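# Stack the 96-well plate from nest N1 onto the plate in N2

## Task

Lift the 96-well plate out of plate nest N1 and set it down on the plate already in nest N2 so that it is fully seated on it, with its well A1 directly above the lower plate's well A1. The lower plate must still lie flat in N2, and the stack must stay put with no help from the robot. Finish by releasing the plate and moving the gripper away.

## Robot and tools

Scene and robot. Two arms, left_arm and right_arm, each end in a parallel gripper. Either arm may do the job, and the idle one can be parked out of the way. Well A1 is at the plate's cut-off corner. Looking from the arms toward the table, N1 is the nest on the right, which is probably the -y side since left_arm sits on +y.

Frames. Results report every gripper in one shared frame, in metres, with the origin on the table top between the arms, +x out over the table and +z up. Orientation is a quaternion in wxyz order, and velocities are in m/s and rad/s. Reported hand positions can be slightly off, more so at long reach. Each gripper has its own axes: the fingers point along its +z and close along its y. end_effector_position is the point between the pads when they are shut. The fingertips extend about 33 mm past that point when closed and about 9 mm when fully open. Closing moves the tips roughly 24 mm further out, so keep that clearance above a surface.

The row. Every motion command is one row of 18 numbers, each in [-1, 1], and both arms are always included. In order: left dx, dy, dz, rx, ry, rz, left gripper position, force_limit, speed, then the same nine for the right arm. dx to rz are offsets, not poses, and are given in that gripper's own axes. They are measured from the gripper's pose in the most recent result that shows it. Before any such result exists in the scene, and for the second or later call in one reply, they are measured from where the hand is when the action starts. A value of 1.0 means 0.6 m, or 180 degrees for rx, ry, rz, which together form one rotation vector. All-zero offsets are not a pause: they pull the hand back to its reference pose. On each control step the commanded pose is clipped to within 70 mm and 16 degrees of the measured pose, and when both cannot be met, position wins over orientation.

Gripper numbers. position: +1 is fully open (140 mm), the pads touch at about -0.8, and -1 closes until something blocks the fingers. force_limit on parts up to 40 mm wide: about 14 N at -1, 60 N at 0 and 107 N at +1. speed: about 30 mm/s at -1, 140 at 0 and 250 at +1. A 0 is a real command, so to leave a gripper unchanged, resend its previous three values. To squeeze harder while holding, raise force_limit and shift position slightly, for example from -1 to -0.98.

execute_actions. Takes "actions", a list holding at most one item, plus an optional "pictures" boolean. An empty list only returns the state, with pictures. {"rows": [...], "steps": n} runs 8 to 15 control steps of 1/30 s, with 15 as the default. There can be 1 to 15 rows, one per step, and the last row repeats. Every row counts from the same reference pose, not from the row before it. {"steps": n} with no rows waits up to 300 steps counted from the previous result, and reply time counts toward them. The result of an action is taken 8 steps before it ends. Those 8 steps then run while you think, and after that each hand continues only to its last clipped pose, at most 70 mm further. A far target therefore needs several calls.

move. "target" is one 18-number row of offsets as above. "speed" is in m/s, from 0.002 to 0.5 with a default of 0.25, and turning is capped at twice that value in rad/s. Each hand follows a straight path toward its target, and the paths last 0.5 to 10 s and finish together. Paths ignore obstacles and the other arm, and a hand may lag, stray or overshoot the speed. The gripper values are sent at the start. The "move:" line reports the outcome, such as done, off_target, moving, held or fault. It can also name limits: paced means the pose was clipped, and held means a safety check blocked steps. Each hand's distance from its target is listed as well.

wait. {"seconds": 0 to 10} lets the simulation run without sending anything new.

zoom_image. Takes camera (cam_high 672x504, cam_left_wrist or cam_right_wrist, both 616x616 fisheye) and region [x0, y0, x1, y1] in pixels from the top-left corner, at most 504 by 504.

finished_scene. Takes scene (1 or 2), ends that scene for good and reports whether the goal was met. Call it only after the plate rests on its own and the gripper has let go and moved away.

Reading results. object_status: 0 moving, 1 blocked while opening, 2 blocked while closing (a successful grip), 3 reached the target or pads met, which can still mean a thin part is held. position_measured is in counts, 3 fully open and 230 pads together, and is not linear. HELD marks steps that were not sent in full. A "pose unreachable" line means the clearance check changed or blocked that arm's command. The Hand target line shows where the controller is driving each hand. Flange force is the estimated outside force and includes held weight. Joint torques change at rest only through contact or load. MOTOR HOT warns of overheating, which leads to a braked stop.

Cautions. The arms are stiff, so commanding even a few millimetres past contact with something firm can cause a fault. A press continues until the hand is moved away. A fault happens when a joint hits its load limit or an outside force reaches 144 N, and the arm then yields and stops for 10 s. Approach contacts slowly. Do not let the arms collide, and do not drop, slam or knock anything off the table. A held part may occasionally be tugged, so check the grip before moving it.

Each tool is called after "Request:" as a command line: name --argument value for each argument, lists and objects as JSON in quotes; but a table of rows of numbers goes row by row, as --pt "numbers of a row", without its own name.

## Session

Request:
execute_actions --actions '[]'

Scene clock: 0.00 s of 8400.00 s.
left_arm: end_effector_position=(+0.6947, +0.5151, +0.3215) position_measured=3 object_status=3 end_effector_quat_wxyz=(-0.000, +1.000, -0.017, -0.001) end_effector_velocity=(-0.000, -0.001, +0.001) end_effector_angular_velocity=(-0.000, -0.001, -0.002) | right_arm: end_effector_position=(+0.1490, +0.0374, +0.1684) position_measured=3 object_status=3 end_effector_quat_wxyz=(+0.631, +0.674, -0.290, +0.254) end_effector_velocity=(+0.000, +0.000, -0.001) end_effector_angular_velocity=(+0.000, +0.000, -0.000)
Joint positions: left_arm=[-0.053  0.163  1.606  0.     1.375  1.517] | right_arm=[ 1.569  1.037  1.047 -0.315  2.528  3.657]
Joint velocities: left_arm=[-0.001 -0.001  0.    -0.     0.     0.001] | right_arm=[-0.     0.001 -0.     0.001 -0.001  0.   ]
Joint torques (N m, as the joint torque sensors report them, + toward a larger angle): no reading
Flange force (N, the push that the arm receives, along the gripper's own x y z axes): no reading
Hand target (left_arm): +0.695, +0.515, +0.321; -0.000, +1.000, -0.017, -0.001
Hand target (right_arm): +0.149, +0.037, +0.168; +0.631, +0.674, -0.290, +0.254

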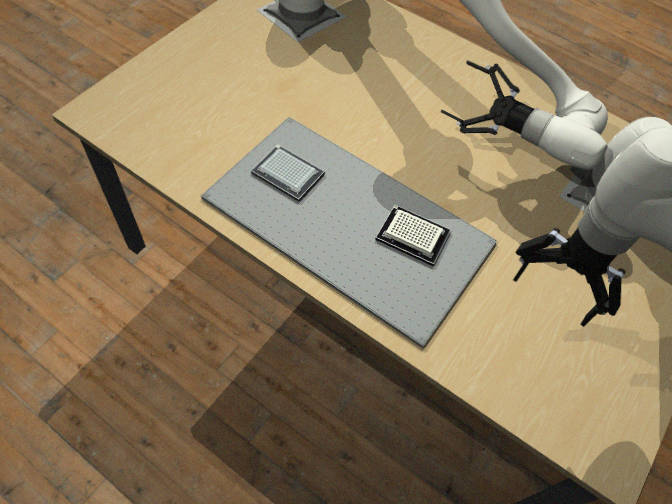

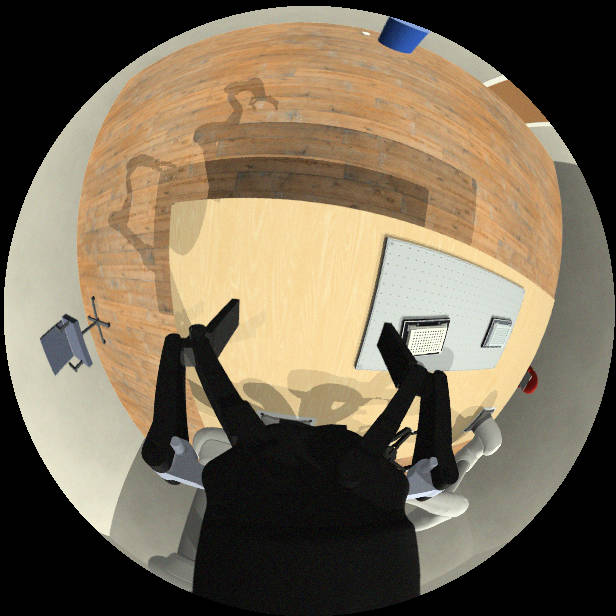

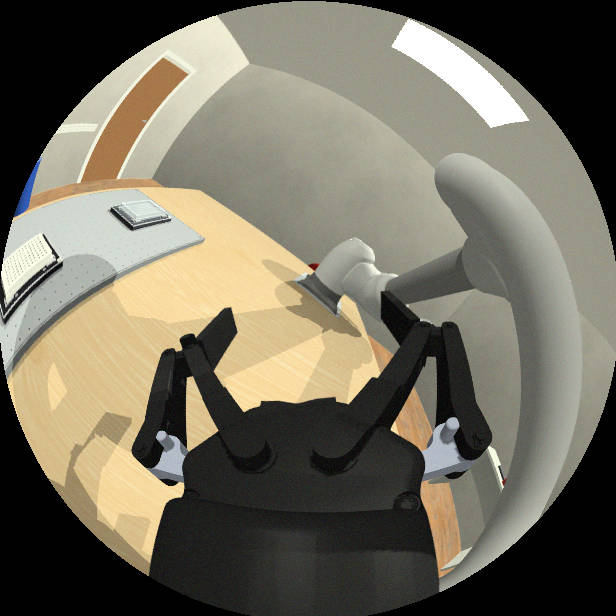

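Request:
zoom_image --camera "cam_high" --region '[240,135,340,210]'

Request:
zoom_image --camera "cam_high" --region '[365,195,465,270]'

Region (240, 135, 340, 210) of cam_high's 672x504 image, scaled by 5.040, with more detail than that image has; it fills the top 378 rows of this view, and the rest is white.

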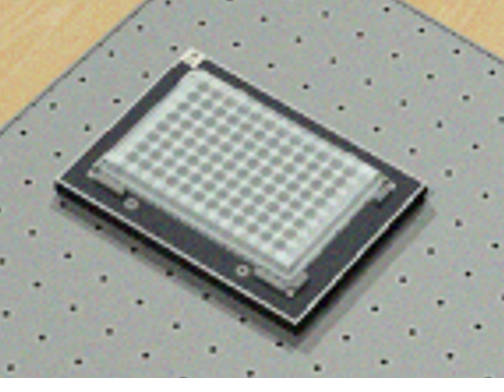

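Region (365, 195, 465, 270) of cam_high's 672x504 image, scaled by 5.040, with more detail than that image has; it fills the top 378 rows of this view, and the rest is white.

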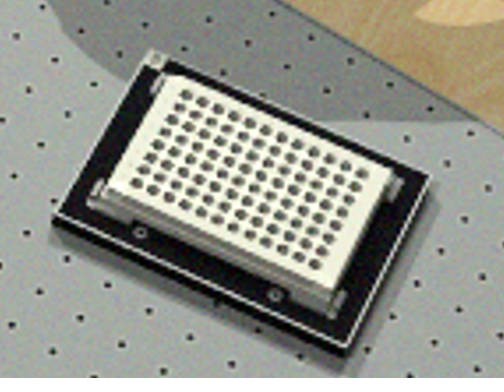

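Request:
move --target '[0,0,0,0,0,0,1,0,0,0.095,0.667,0.47,0,0,0,1,0,0]' --speed 0.4

Request:
move --target '[-0.215,0.648,0.25,0,0,0.49,1,0,0,0,0,0,0,0,0,1,0,0]' --speed 0.4

Scene clock: 2.93 s of 8400.00 s.
left_arm: end_effector_position=(+0.6947, +0.5151, +0.3215) position_measured=3 object_status=3 end_effector_quat_wxyz=(-0.000, +1.000, -0.017, -0.001) end_effector_velocity=(-0.000, -0.000, -0.001) end_effector_angular_velocity=(+0.000, +0.002, -0.001) | right_arm: end_effector_position=(-0.1021, -0.2621, +0.4689) position_measured=3 object_status=3 end_effector_quat_wxyz=(+0.631, +0.674, -0.290, +0.254) end_effector_velocity=(-0.000, -0.000, -0.000) end_effector_angular_velocity=(-0.000, +0.002, -0.001)
Joint positions: left_arm=[-0.053  0.163  1.606  0.     1.375  1.517] | right_arm=[1.834 0.341 1.679 0.169 2.61  4.083]
Joint velocities: left_arm=[-0.001  0.001  0.001  0.     0.     0.   ] | right_arm=[ 0.    -0.     0.001  0.002 -0.    -0.001]
Joint torques (N m, as the joint torque sensors report them, + toward a larger angle): left_arm=[  4.46 -60.19 -40.3    3.87   0.2   -0.04] | right_arm=[ -2.94 -68.84 -34.24   4.54   2.16  -0.09]
Flange force (N, the push that the arm receives, along the gripper's own x y z axes): left_arm=[5.2 7.2 0.8] | right_arm=[-0.6 4.0 -0.5]
Hand target (left_arm): +0.695, +0.515, +0.321; -0.000, +1.000, -0.017, -0.001
Hand target (right_arm): -0.102, -0.262, +0.469; +0.631, +0.674, -0.290, +0.254
Off the commanded pose (left_arm): 0.000 m, 0 deg.
Off the commanded pose (right_arm): 0.000 m, 0 deg.
Kept back: nothing.
move: done
camera_calibration (this result's frames):
cam_left_wrist: T_world_to_cam=[[0.13283, -0.990695, -0.0296513, 0.430101], [-0.910704, -0.133801, 0.390787, 0.594916], [-0.391118, -0.0249047, -0.920003, 0.770999], [0, 0, 0, 1]] pos_world=[0.786215, 0.524901, 0.489589]
cam_right_wrist: T_world_to_cam=[[-0.791419, -0.0307444, 0.610501, -0.378105], [-0.561772, 0.430298, -0.70658, 0.389752], [-0.240974, -0.902163, -0.357817, 0.0928801], [0, 0, 0, 1]] pos_world=[-0.0579061, -0.0955413, 0.539459]

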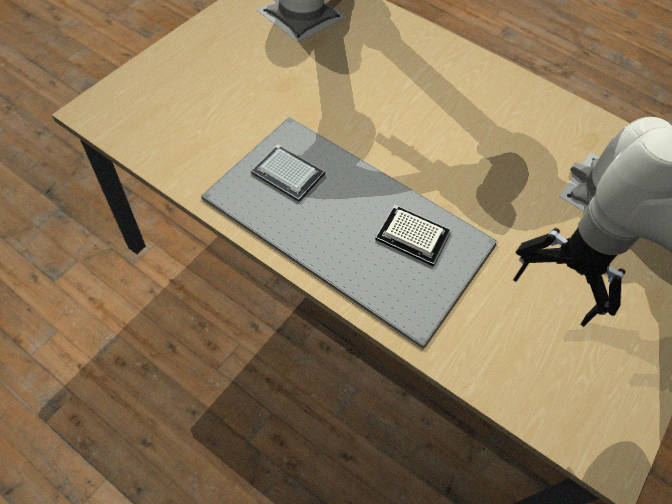

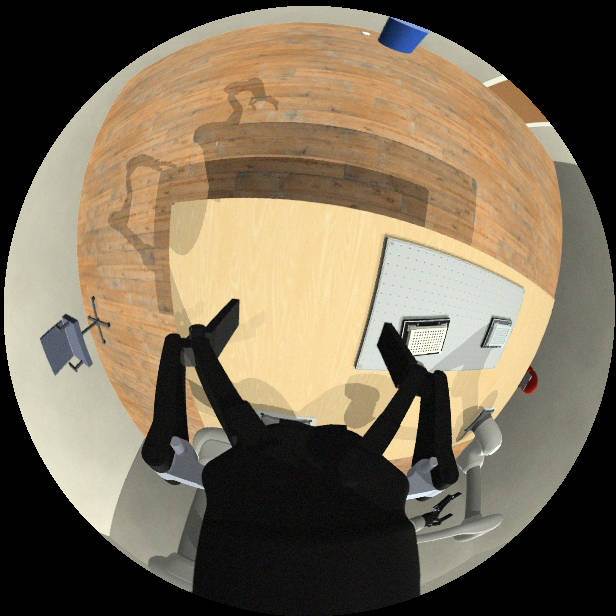

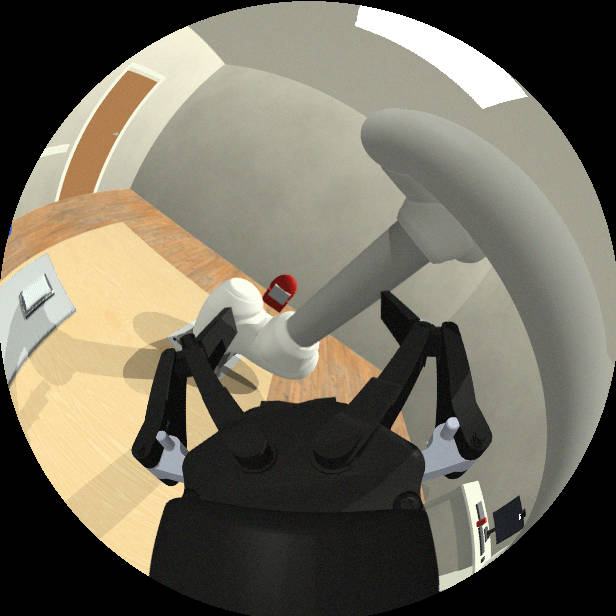

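Scene clock: 5.27 s of 8400.00 s.
left_arm: end_effector_position=(+0.5523, +0.1316, +0.1718) position_measured=3 object_status=3 end_effector_quat_wxyz=(+0.000, +0.706, -0.708, -0.001) end_effector_velocity=(-0.000, -0.000, -0.001) end_effector_angular_velocity=(+0.001, +0.001, -0.001) | right_arm: end_effector_position=(-0.1021, -0.2621, +0.4689) position_measured=3 object_status=3 end_effector_quat_wxyz=(+0.631, +0.674, -0.290, +0.254) end_effector_velocity=(-0.000, +0.000, -0.000) end_effector_angular_velocity=(+0.000, +0.000, -0.001)
Joint positions: left_arm=[-0.694  0.242  1.793 -0.     1.109  2.415] | right_arm=[1.834 0.341 1.679 0.169 2.61  4.083]
Joint velocities: left_arm=[-0.     0.002 -0.    -0.001 -0.     0.001] | right_arm=[-0.     0.001 -0.     0.001 -0.001  0.001]
Joint torques (N m, as the joint torque sensors report them, + toward a larger angle): left_arm=[  2.9  -65.82 -36.41   3.5    0.2    0.1 ] | right_arm=[ -2.46 -70.03 -31.82   4.22   2.23   0.08]
Flange force (N, the push that the arm receives, along the gripper's own x y z axes): left_arm=[8.5 -2.8 2.5] | right_arm=[-0.6 4.7 -7.8]
Hand target (left_arm): +0.552, +0.132, +0.172; +0.000, +0.706, -0.708, -0.001
Hand target (right_arm): -0.102, -0.262, +0.469; +0.631, +0.674, -0.290, +0.254
Off the commanded pose (left_arm): 0.001 m, 0 deg.
Off the commanded pose (right_arm): 0.000 m, 0 deg.
Kept back: nothing.
move: done
camera_calibration (this result's frames):
cam_left_wrist: T_world_to_cam=[[-0.986134, -0.163708, -0.0272057, 0.573405], [-0.161265, 0.906624, 0.389906, -0.0782808], [-0.0391654, 0.388887, -0.920453, 0.319301], [0, 0, 0, 1]] pos_world=[0.565335, 0.0406701, 0.340023]
cam_right_wrist: T_world_to_cam=[[-0.791414, -0.0307369, 0.610507, -0.378109], [-0.561775, 0.4303, -0.706577, 0.389751], [-0.240983, -0.902163, -0.357812, 0.0928768], [0, 0, 0, 1]] pos_world=[-0.0579068, -0.0955414, 0.539459]

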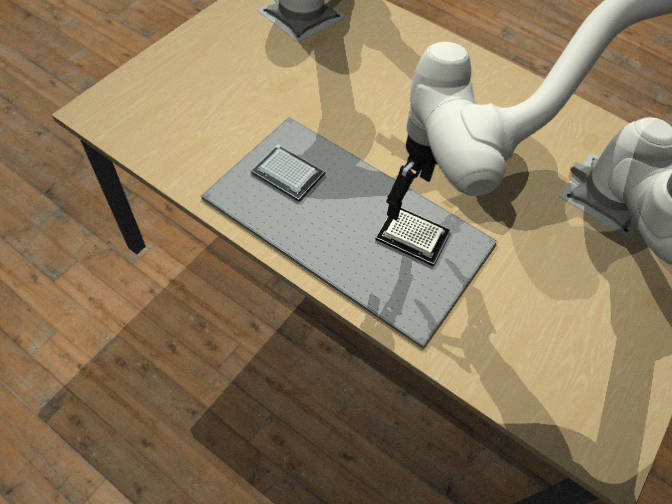

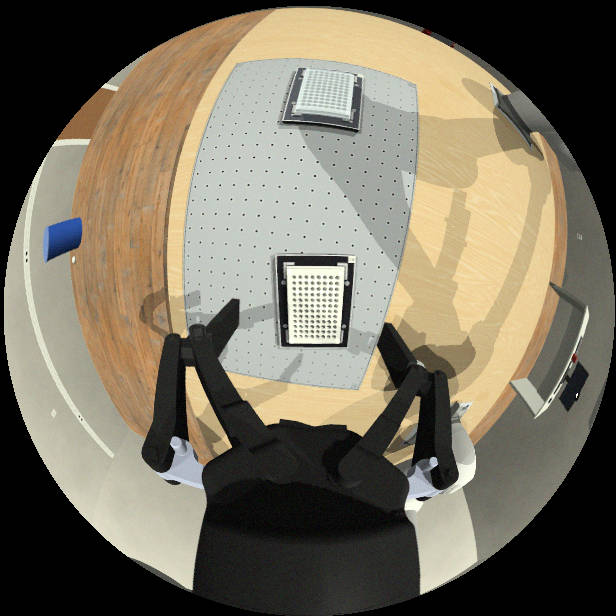

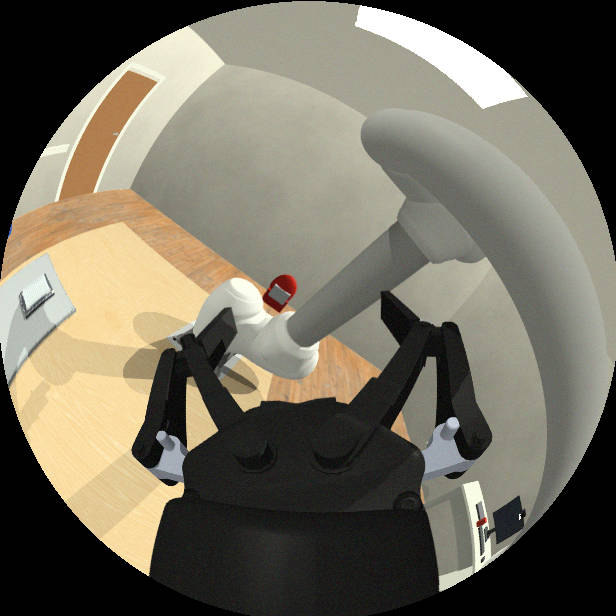

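Request:
move --target '[0,0,0.12,0,0,-0.05,1,0,0,0,0,0,0,0,0,1,0,0]'

Request:
zoom_image --camera "cam_left_wrist" --region '[210,220,410,420]'

Scene clock: 6.37 s of 8400.00 s.
left_arm: end_effector_position=(+0.5523, +0.1315, +0.0999) position_measured=3 object_status=3 end_effector_quat_wxyz=(+0.000, +0.759, -0.651, -0.001) end_effector_velocity=(-0.000, +0.001, -0.001) end_effector_angular_velocity=(+0.003, -0.000, -0.003) | right_arm: end_effector_position=(-0.1021, -0.2621, +0.4689) position_measured=3 object_status=3 end_effector_quat_wxyz=(+0.631, +0.674, -0.290, +0.254) end_effector_velocity=(+0.000, -0.000, +0.000) end_effector_angular_velocity=(-0.000, -0.002, +0.001)
Joint positions: left_arm=[-0.694  0.302  1.86  -0.001  0.981  2.258] | right_arm=[1.834 0.341 1.679 0.169 2.61  4.083]
Joint velocities: left_arm=[-0.     0.     0.001  0.003 -0.     0.001] | right_arm=[ 0.    -0.     0.    -0.002  0.001  0.   ]
Joint torques (N m, as the joint torque sensors report them, + toward a larger angle): left_arm=[  3.04 -69.12 -32.99   2.99   0.47  -0.12] | right_arm=[ -0.89 -69.46 -33.86   4.69   1.91   0.2 ]
Flange force (N, the push that the arm receives, along the gripper's own x y z axes): left_arm=[8.8 -1.7 2.7] | right_arm=[1.9 1.0 -2.8]
Hand target (left_arm): +0.552, +0.132, +0.100; +0.000, +0.759, -0.651, -0.001
Hand target (right_arm): -0.102, -0.262, +0.469; +0.631, +0.674, -0.290, +0.254
Off the commanded pose (left_arm): 0.000 m, 0 deg.
Off the commanded pose (right_arm): 0.000 m, 0 deg.
Kept back: nothing.
move: done
camera_calibration (this result's frames):
cam_left_wrist: T_world_to_cam=[[-0.948309, -0.316178, -0.0272395, 0.570569], [-0.301323, 0.870167, 0.389889, 0.0319356], [-0.0995712, 0.377943, -0.920459, 0.287935], [0, 0, 0, 1]] pos_world=[0.579368, 0.0437887, 0.268123]
cam_right_wrist: T_world_to_cam=[[-0.791414, -0.0307368, 0.610507, -0.378108], [-0.561774, 0.430299, -0.706578, 0.389751], [-0.240983, -0.902163, -0.357812, 0.0928768], [0, 0, 0, 1]] pos_world=[-0.0579068, -0.0955414, 0.539459]

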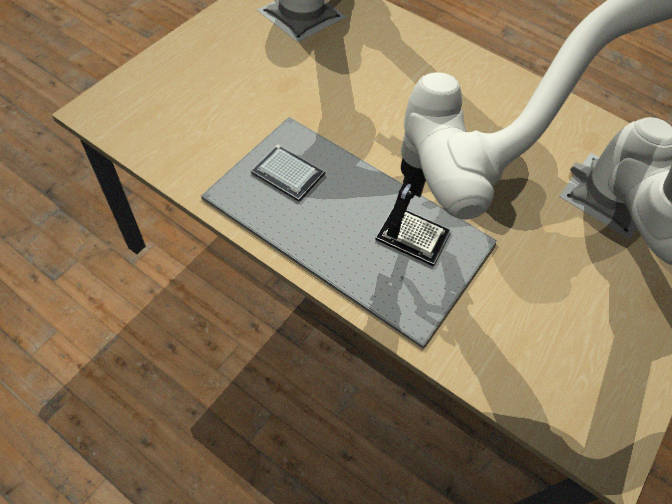

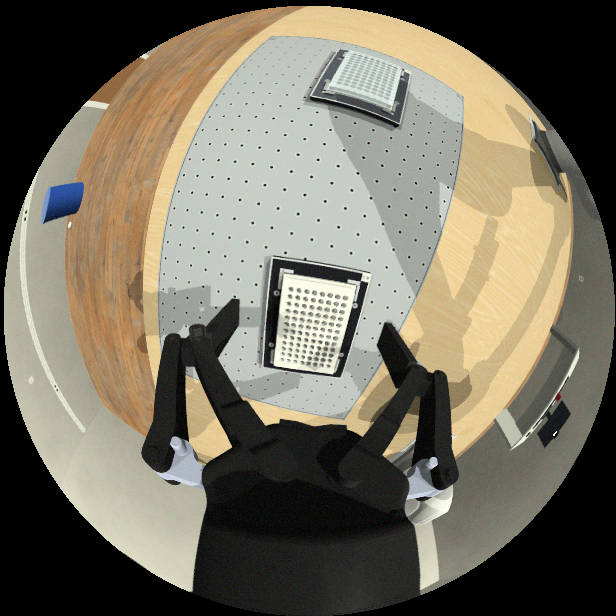

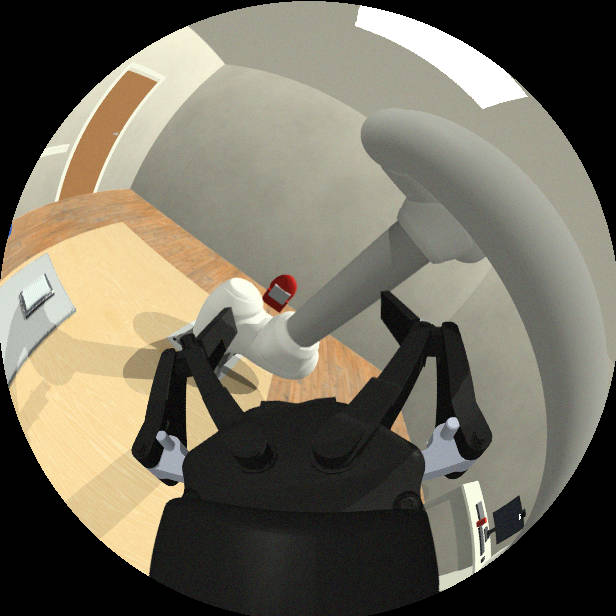

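Region (210, 220, 410, 420) of cam_left_wrist's 616x616 image, scaled by 2.520, with more detail than that image has.

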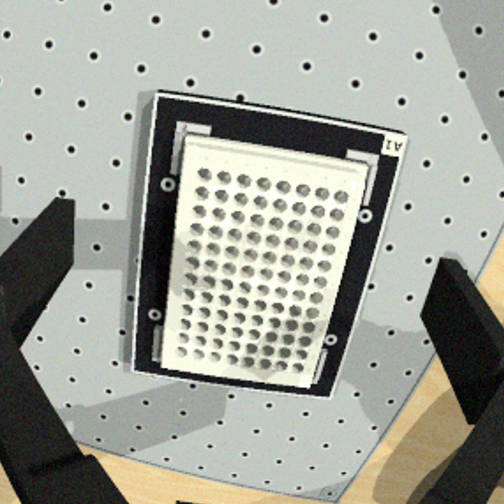

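Request:
zoom_image --camera "cam_left_wrist" --region '[255,250,385,380]'

Request:
move --target '[0.647,0.029,0,0,0,0,1,0,0,0,0,0,0,0,0,1,0,0]' --speed 0.35

Request:
zoom_image --camera "cam_left_wrist" --region '[255,250,385,380]'

Region (255, 250, 385, 380) of cam_left_wrist's 616x616 image, scaled by 3.877, with more detail than that image has.

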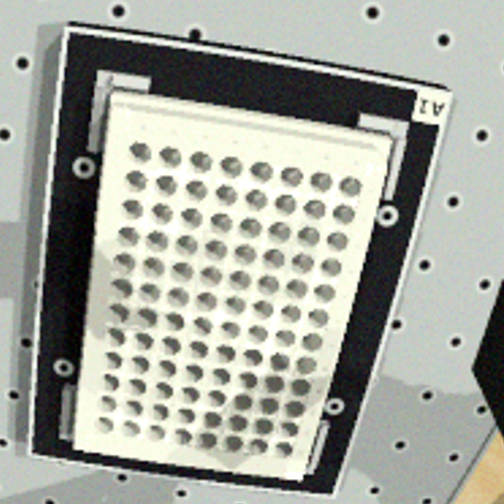

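Scene clock: 8.17 s of 8400.00 s.
left_arm: end_effector_position=(+0.5947, -0.2548, +0.1004) position_measured=3 object_status=3 end_effector_quat_wxyz=(+0.000, +0.759, -0.651, -0.001) end_effector_velocity=(+0.001, +0.001, -0.002) end_effector_angular_velocity=(+0.003, +0.001, +0.004) | right_arm: end_effector_position=(-0.1021, -0.2621, +0.4689) position_measured=3 object_status=3 end_effector_quat_wxyz=(+0.631, +0.674, -0.290, +0.254) end_effector_velocity=(-0.000, +0.000, +0.000) end_effector_angular_velocity=(+0.001, +0.001, +0.000)
Joint positions: left_arm=[-0.966  0.766  1.107 -0.001  1.27   1.986] | right_arm=[1.834 0.341 1.679 0.169 2.61  4.083]
Joint velocities: left_arm=[ 0.002  0.002  0.001  0.001  0.    -0.003] | right_arm=[ 0.    -0.    -0.001  0.001  0.     0.   ]
Joint torques (N m, as the joint torque sensors report them, + toward a larger angle): left_arm=[   3.11 -114.76  -38.23    3.77    0.31   -0.01] | right_arm=[ -1.65 -70.96 -32.7    4.48   1.86  -0.32]
Flange force (N, the push that the arm receives, along the gripper's own x y z axes): left_arm=[9.7 -2.5 1.4] | right_arm=[-0.2 3.7 -7.3]
Hand target (left_arm): +0.595, -0.255, +0.100; +0.000, +0.760, -0.650, -0.001
Hand target (right_arm): -0.102, -0.262, +0.469; +0.631, +0.674, -0.290, +0.254
Off the commanded pose (left_arm): 0.001 m, 0 deg.
Off the commanded pose (right_arm): 0.000 m, 0 deg.
Kept back: nothing.
move: done
camera_calibration (this result's frames):
cam_left_wrist: T_world_to_cam=[[-0.94827, -0.316257, -0.0276696, 0.488657], [-0.301563, 0.870101, 0.389852, 0.380819], [-0.0992181, 0.378029, -0.920462, 0.438381], [0, 0, 0, 1]] pos_world=[0.621715, -0.342531, 0.268571]
cam_right_wrist: T_world_to_cam=[[-0.791414, -0.0307367, 0.610507, -0.378108], [-0.561774, 0.430299, -0.706578, 0.389751], [-0.240983, -0.902163, -0.357812, 0.0928767], [0, 0, 0, 1]] pos_world=[-0.0579068, -0.0955414, 0.539459]

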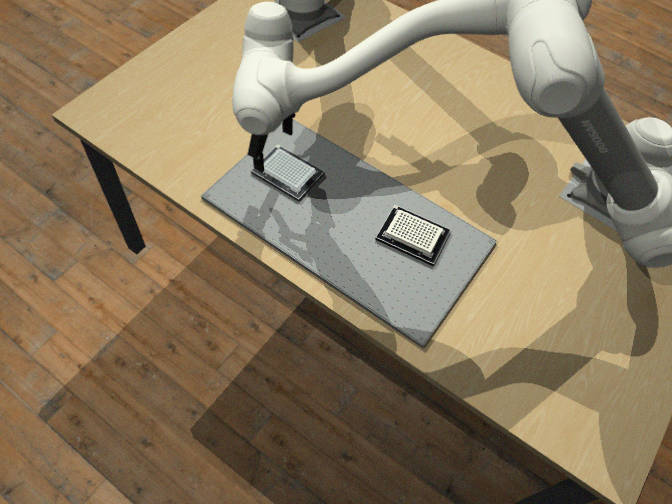

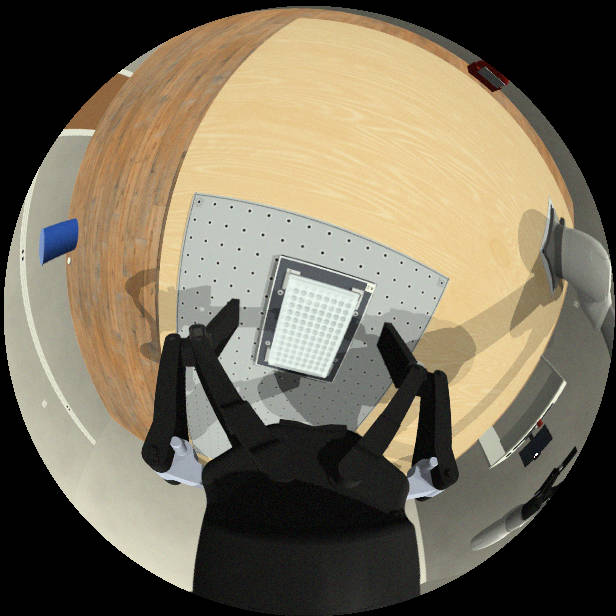

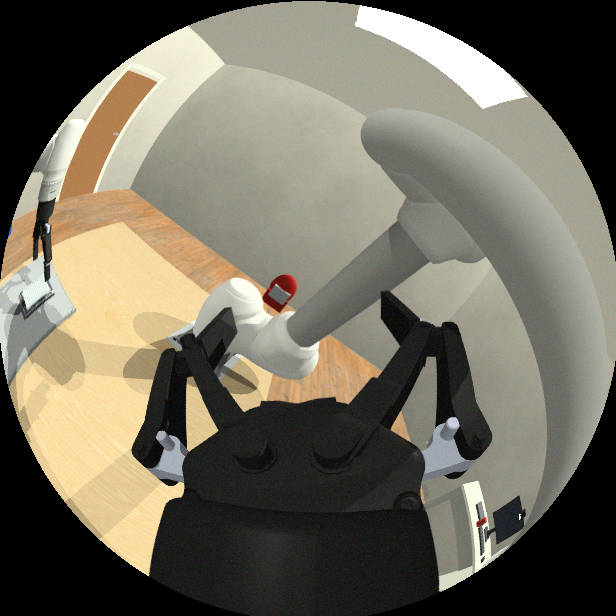

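Region (255, 250, 385, 380) of cam_left_wrist's 616x616 image, scaled by 3.877, with more detail than that image has.

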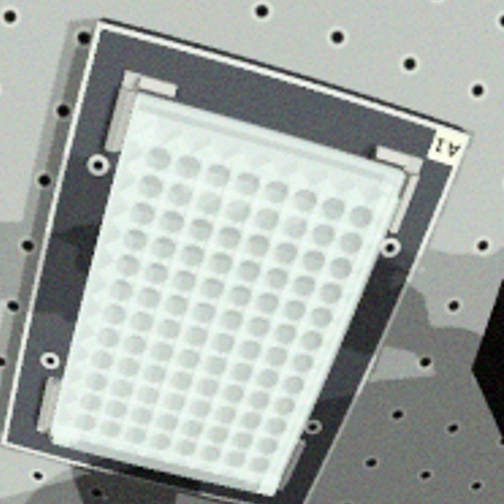

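Request:
move --target '[0,0,0,0,0,0.037,1,0,0,0,0,0,0,0,0,1,0,0]'

Request:
zoom_image --camera "cam_left_wrist" --region '[255,250,385,380]'

Request:
zoom_image --camera "cam_left_wrist" --region '[260,330,350,385]'

Request:
zoom_image --camera "cam_high" --region '[380,203,450,262]'

Scene clock: 9.30 s of 8400.00 s.
left_arm: end_effector_position=(+0.5948, -0.2547, +0.1004) position_measured=3 object_status=3 end_effector_quat_wxyz=(+0.000, +0.720, -0.694, -0.001) end_effector_velocity=(-0.002, -0.001, -0.000) end_effector_angular_velocity=(+0.000, +0.000, -0.000) | right_arm: end_effector_position=(-0.1021, -0.2621, +0.4689) position_measured=3 object_status=3 end_effector_quat_wxyz=(+0.631, +0.674, -0.290, +0.254) end_effector_velocity=(+0.000, +0.000, -0.000) end_effector_angular_velocity=(+0.001, -0.002, +0.000)
Joint positions: left_arm=[-0.966  0.766  1.107 -0.     1.27   2.103] | right_arm=[1.834 0.341 1.679 0.169 2.61  4.083]
Joint velocities: left_arm=[-0.002  0.     0.     0.    -0.    -0.002] | right_arm=[-0.    -0.    -0.    -0.002 -0.001  0.   ]
Joint torques (N m, as the joint torque sensors report them, + toward a larger angle): left_arm=[   2.49 -116.84  -38.7     3.66    0.24   -0.31] | right_arm=[ -5.72 -70.72 -32.95   4.22   2.04   0.04]
Flange force (N, the push that the arm receives, along the gripper's own x y z axes): left_arm=[11.8 -4.4 2.3] | right_arm=[-4.3 7.0 -5.9]
Hand target (left_arm): +0.595, -0.255, +0.100; +0.000, +0.720, -0.694, -0.001
Hand target (right_arm): -0.102, -0.262, +0.469; +0.631, +0.674, -0.290, +0.254
Off the commanded pose (left_arm): 0.000 m, 0 deg.
Off the commanded pose (right_arm): 0.000 m, 0 deg.
Kept back: nothing.
move: done
camera_calibration (this result's frames):
cam_left_wrist: T_world_to_cam=[[-0.978561, -0.204074, -0.0277957, 0.53536], [-0.198603, 0.899232, 0.389792, 0.327006], [-0.0545518, 0.386956, -0.920483, 0.4141], [0, 0, 0, 1]] pos_world=[0.611416, -0.34504, 0.268589]
cam_right_wrist: T_world_to_cam=[[-0.791414, -0.0307368, 0.610507, -0.378108], [-0.561775, 0.430299, -0.706578, 0.389751], [-0.240983, -0.902163, -0.357812, 0.0928767], [0, 0, 0, 1]] pos_world=[-0.0579068, -0.0955414, 0.539459]

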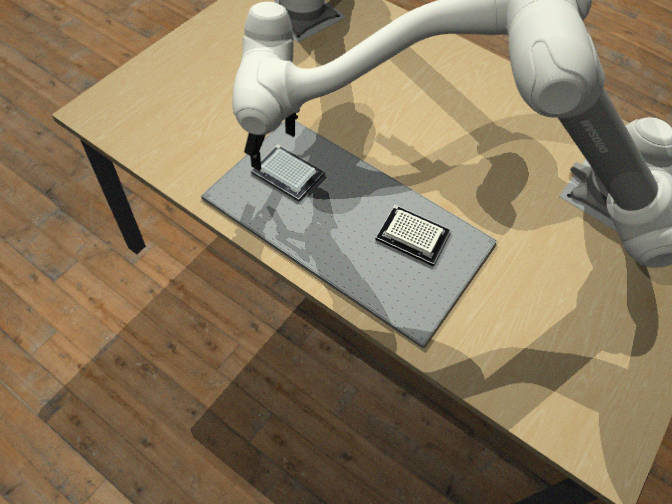

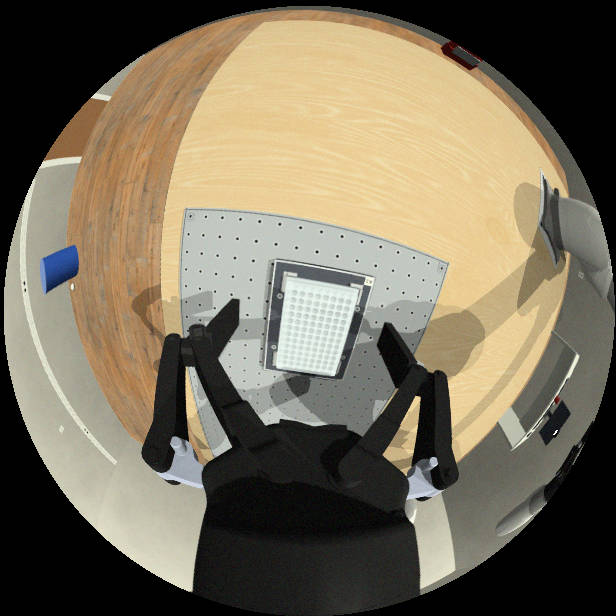

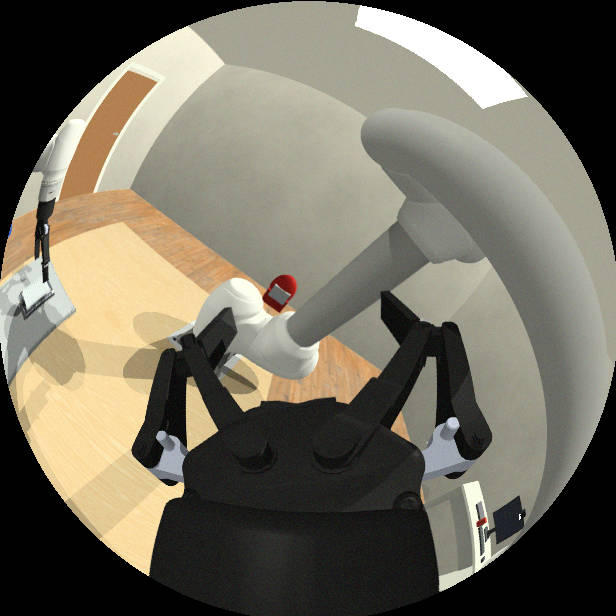

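Region (255, 250, 385, 380) of cam_left_wrist's 616x616 image, scaled by 3.877, with more detail than that image has.

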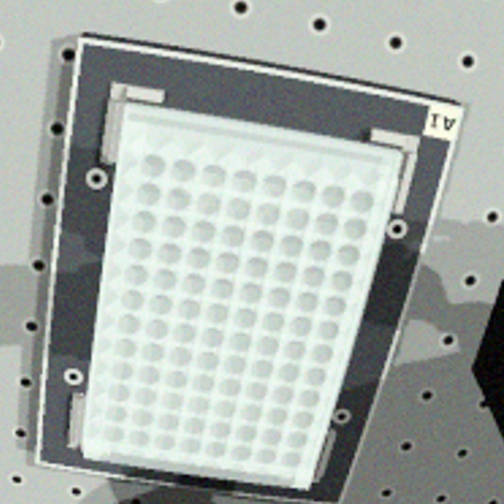

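Region (260, 330, 350, 385) of cam_left_wrist's 616x616 image, scaled by 5.600, with more detail than that image has.

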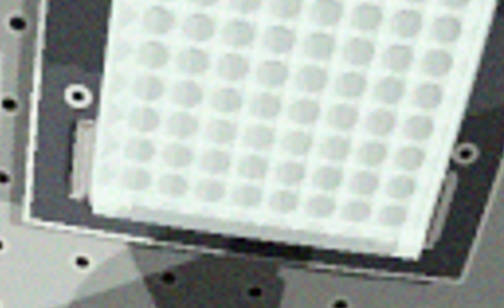

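Region (380, 203, 450, 262) of cam_high's 672x504 image, scaled by 7.200, with more detail than that image has; it fills the top 425 rows of this view, and the rest is white.

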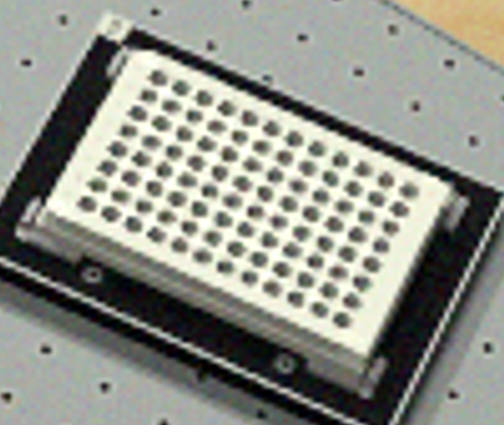

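Request:
move --target '[-0.0605,0.0123,0.067,0,0,0,0.5,-0.3,0,0,0,0,0,0,0,1,0,0]' --speed 0.15

Request:
zoom_image --camera "cam_left_wrist" --region '[210,200,410,400]'

Request:
zoom_image --camera "cam_high" --region '[230,120,350,210]'

Scene clock: 10.77 s of 8400.00 s.
left_arm: end_effector_position=(+0.5859, -0.2188, +0.0602) position_measured=66 object_status=3 end_effector_quat_wxyz=(+0.000, +0.720, -0.694, -0.001) end_effector_velocity=(+0.000, +0.000, -0.001) end_effector_angular_velocity=(+0.000, +0.001, +0.000) | right_arm: end_effector_position=(-0.1021, -0.2621, +0.4689) position_measured=3 object_status=3 end_effector_quat_wxyz=(+0.631, +0.674, -0.290, +0.254) end_effector_velocity=(-0.001, +0.000, -0.000) end_effector_angular_velocity=(-0.002, +0.002, +0.001)
Joint positions: left_arm=[-0.953  0.734  1.242 -0.001  1.167  2.116] | right_arm=[1.834 0.341 1.679 0.169 2.61  4.083]
Joint velocities: left_arm=[ 0.     0.001 -0.    -0.    -0.     0.001] | right_arm=[ 0.001  0.001  0.     0.002  0.001 -0.   ]
Joint torques (N m, as the joint torque sensors report them, + toward a larger angle): left_arm=[   3.1  -112.68  -37.74    3.8     0.08   -0.09] | right_arm=[  1.57 -69.24 -32.95   4.37   1.82   0.12]
Flange force (N, the push that the arm receives, along the gripper's own x y z axes): left_arm=[9.7 -3.1 3.5] | right_arm=[4.3 0.2 -4.9]
Hand target (left_arm): +0.586, -0.219, +0.060; +0.000, +0.720, -0.694, -0.001
Hand target (right_arm): -0.102, -0.262, +0.469; +0.631, +0.674, -0.290, +0.254
Off the commanded pose (left_arm): 0.000 m, 0 deg.
Off the commanded pose (right_arm): 0.000 m, 0 deg.
Kept back: nothing.
move: done
camera_calibration (this result's frames):
cam_left_wrist: T_world_to_cam=[[-0.978562, -0.204098, -0.0275659, 0.532902], [-0.198544, 0.899305, 0.389655, 0.308611], [-0.0547376, 0.386775, -0.920548, 0.362811], [0, 0, 0, 1]] pos_world=[0.60261, -0.309097, 0.228423]
cam_right_wrist: T_world_to_cam=[[-0.791414, -0.0307368, 0.610507, -0.378108], [-0.561774, 0.430299, -0.706578, 0.389751], [-0.240983, -0.902163, -0.357812, 0.0928767], [0, 0, 0, 1]] pos_world=[-0.0579068, -0.0955414, 0.539459]

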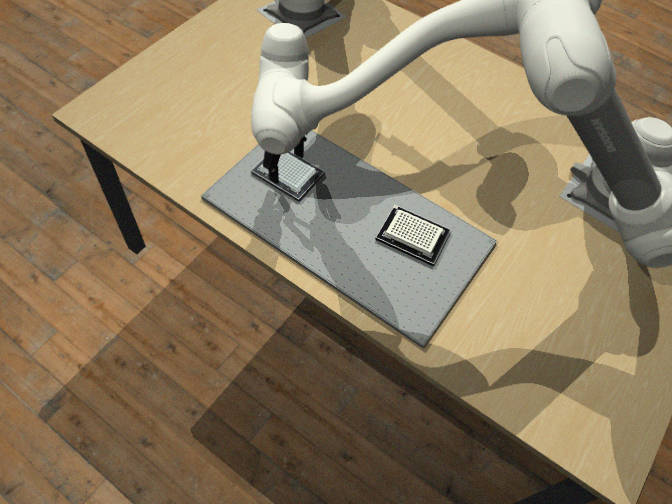

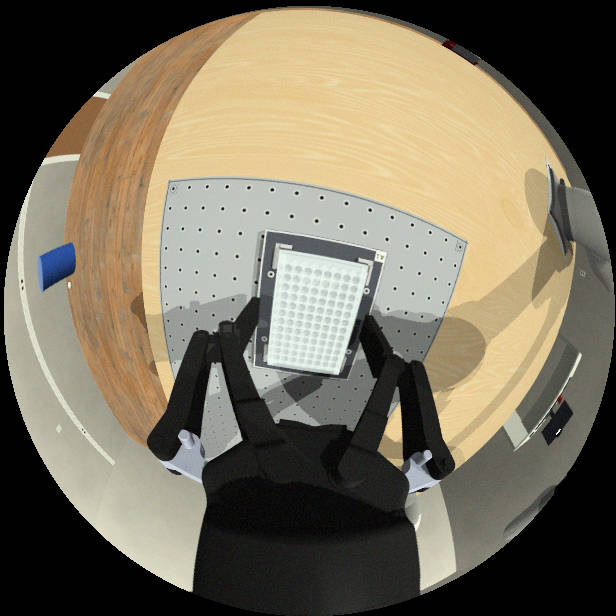

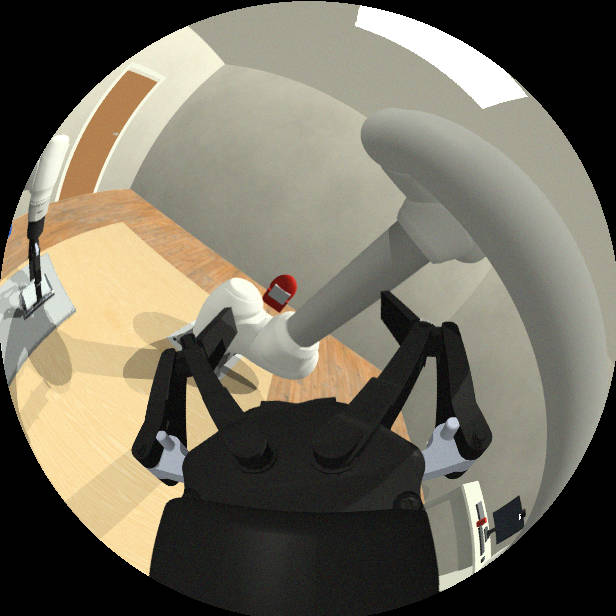

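Region (210, 200, 410, 400) of cam_left_wrist's 616x616 image, scaled by 2.520, with more detail than that image has.

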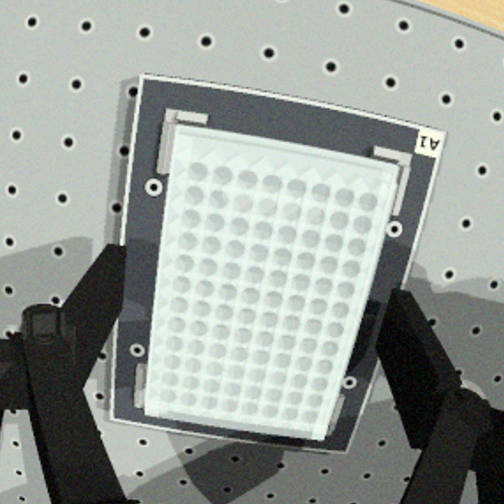

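Region (230, 120, 350, 210) of cam_high's 672x504 image, scaled by 4.200, with more detail than that image has; it fills the top 378 rows of this view, and the rest is white.

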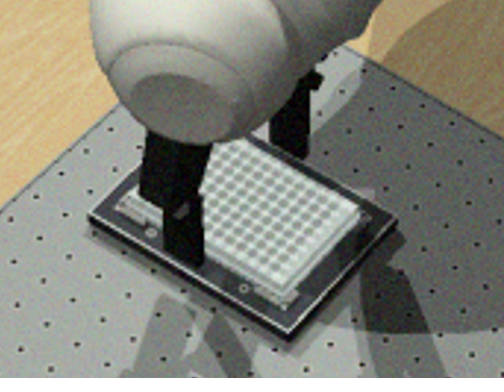

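Request:
move --target '[0,0,0.018,0,0,0,0.42,-0.3,0,0,0,0,0,0,0,1,0,0]' --speed 0.03

Request:
zoom_image --camera "cam_left_wrist" --region '[250,225,400,300]'

Request:
zoom_image --camera "cam_left_wrist" --region '[240,290,390,400]'

Request:
zoom_image --camera "cam_high" --region '[250,140,330,200]'

Scene clock: 11.80 s of 8400.00 s.
left_arm: end_effector_position=(+0.5860, -0.2188, +0.0494) position_measured=76 object_status=3 end_effector_quat_wxyz=(+0.000, +0.720, -0.694, -0.001) end_effector_velocity=(+0.000, +0.000, +0.001) end_effector_angular_velocity=(-0.001, -0.001, +0.001) | right_arm: end_effector_position=(-0.1021, -0.2621, +0.4689) position_measured=3 object_status=3 end_effector_quat_wxyz=(+0.631, +0.674, -0.290, +0.254) end_effector_velocity=(-0.000, +0.000, +0.000) end_effector_angular_velocity=(-0.003, +0.000, +0.001)
Joint positions: left_arm=[-0.953  0.741  1.249 -0.001  1.152  2.116] | right_arm=[1.834 0.341 1.679 0.169 2.61  4.083]
Joint velocities: left_arm=[ 0.001 -0.001 -0.     0.     0.    -0.   ] | right_arm=[ 0.001  0.001  0.    -0.001  0.002 -0.001]
Joint torques (N m, as the joint torque sensors report them, + toward a larger angle): left_arm=[   2.72 -111.77  -36.65    3.57    0.28   -0.06] | right_arm=[ -1.94 -68.78 -33.61   4.4    1.94  -0.07]
Flange force (N, the push that the arm receives, along the gripper's own x y z axes): left_arm=[9.3 -2.8 1.7] | right_arm=[0.6 3.7 -2.3]
Hand target (left_arm): +0.586, -0.219, +0.049; +0.000, +0.720, -0.694, -0.001
Hand target (right_arm): -0.102, -0.262, +0.469; +0.631, +0.674, -0.290, +0.254
Off the commanded pose (left_arm): 0.000 m, 0 deg.
Off the commanded pose (right_arm): 0.000 m, 0 deg.
Kept back: nothing.
move: done
camera_calibration (this result's frames):
cam_left_wrist: T_world_to_cam=[[-0.978575, -0.204012, -0.0277599, 0.532707], [-0.198537, 0.899288, 0.389697, 0.312792], [-0.0545388, 0.386859, -0.920524, 0.352782], [0, 0, 0, 1]] pos_world=[0.602635, -0.309088, 0.217638]
cam_right_wrist: T_world_to_cam=[[-0.791414, -0.0307367, 0.610507, -0.378108], [-0.561774, 0.430299, -0.706578, 0.389751], [-0.240983, -0.902163, -0.357812, 0.0928767], [0, 0, 0, 1]] pos_world=[-0.0579068, -0.0955414, 0.539459]

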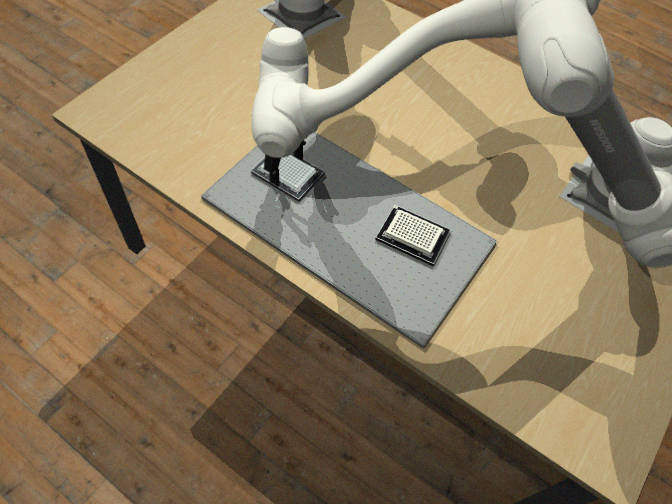

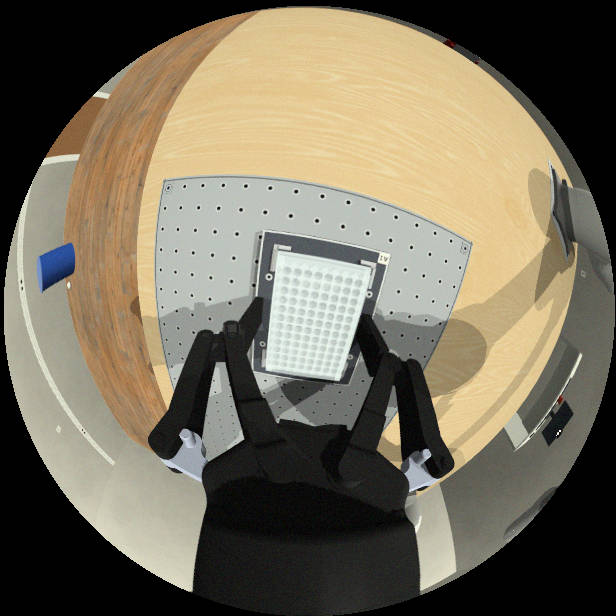

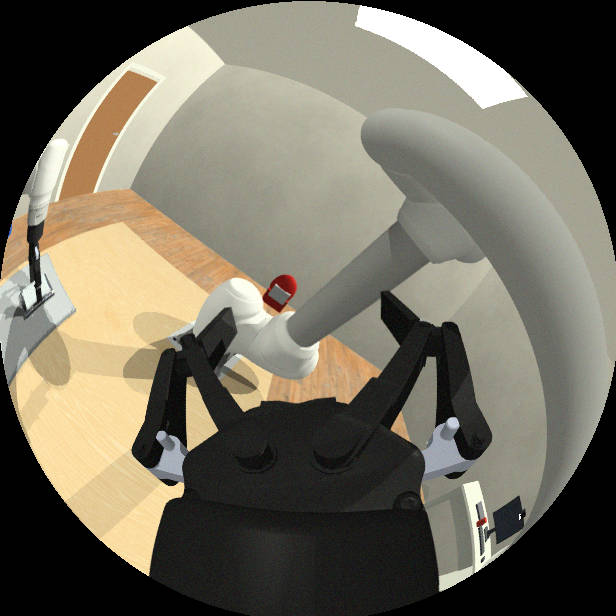

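Region (250, 225, 400, 300) of cam_left_wrist's 616x616 image, scaled by 3.360, with more detail than that image has.

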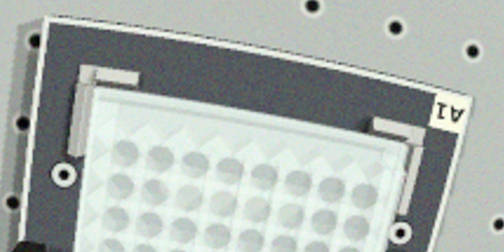

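Region (240, 290, 390, 400) of cam_left_wrist's 616x616 image, scaled by 3.360, with more detail than that image has; it fills the top 370 rows of this view, and the rest is white.

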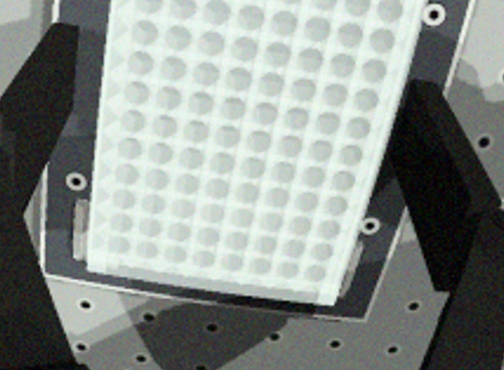

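Region (250, 140, 330, 200) of cam_high's 672x504 image, scaled by 6.300, with more detail than that image has; it fills the top 378 rows of this view, and the rest is white.

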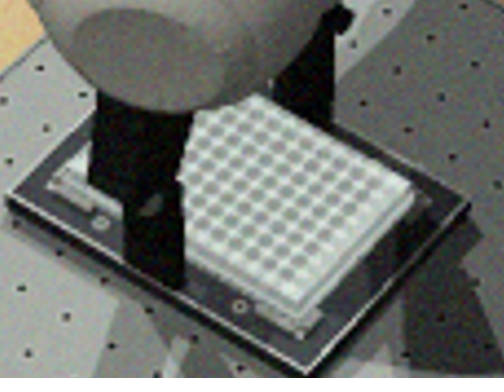

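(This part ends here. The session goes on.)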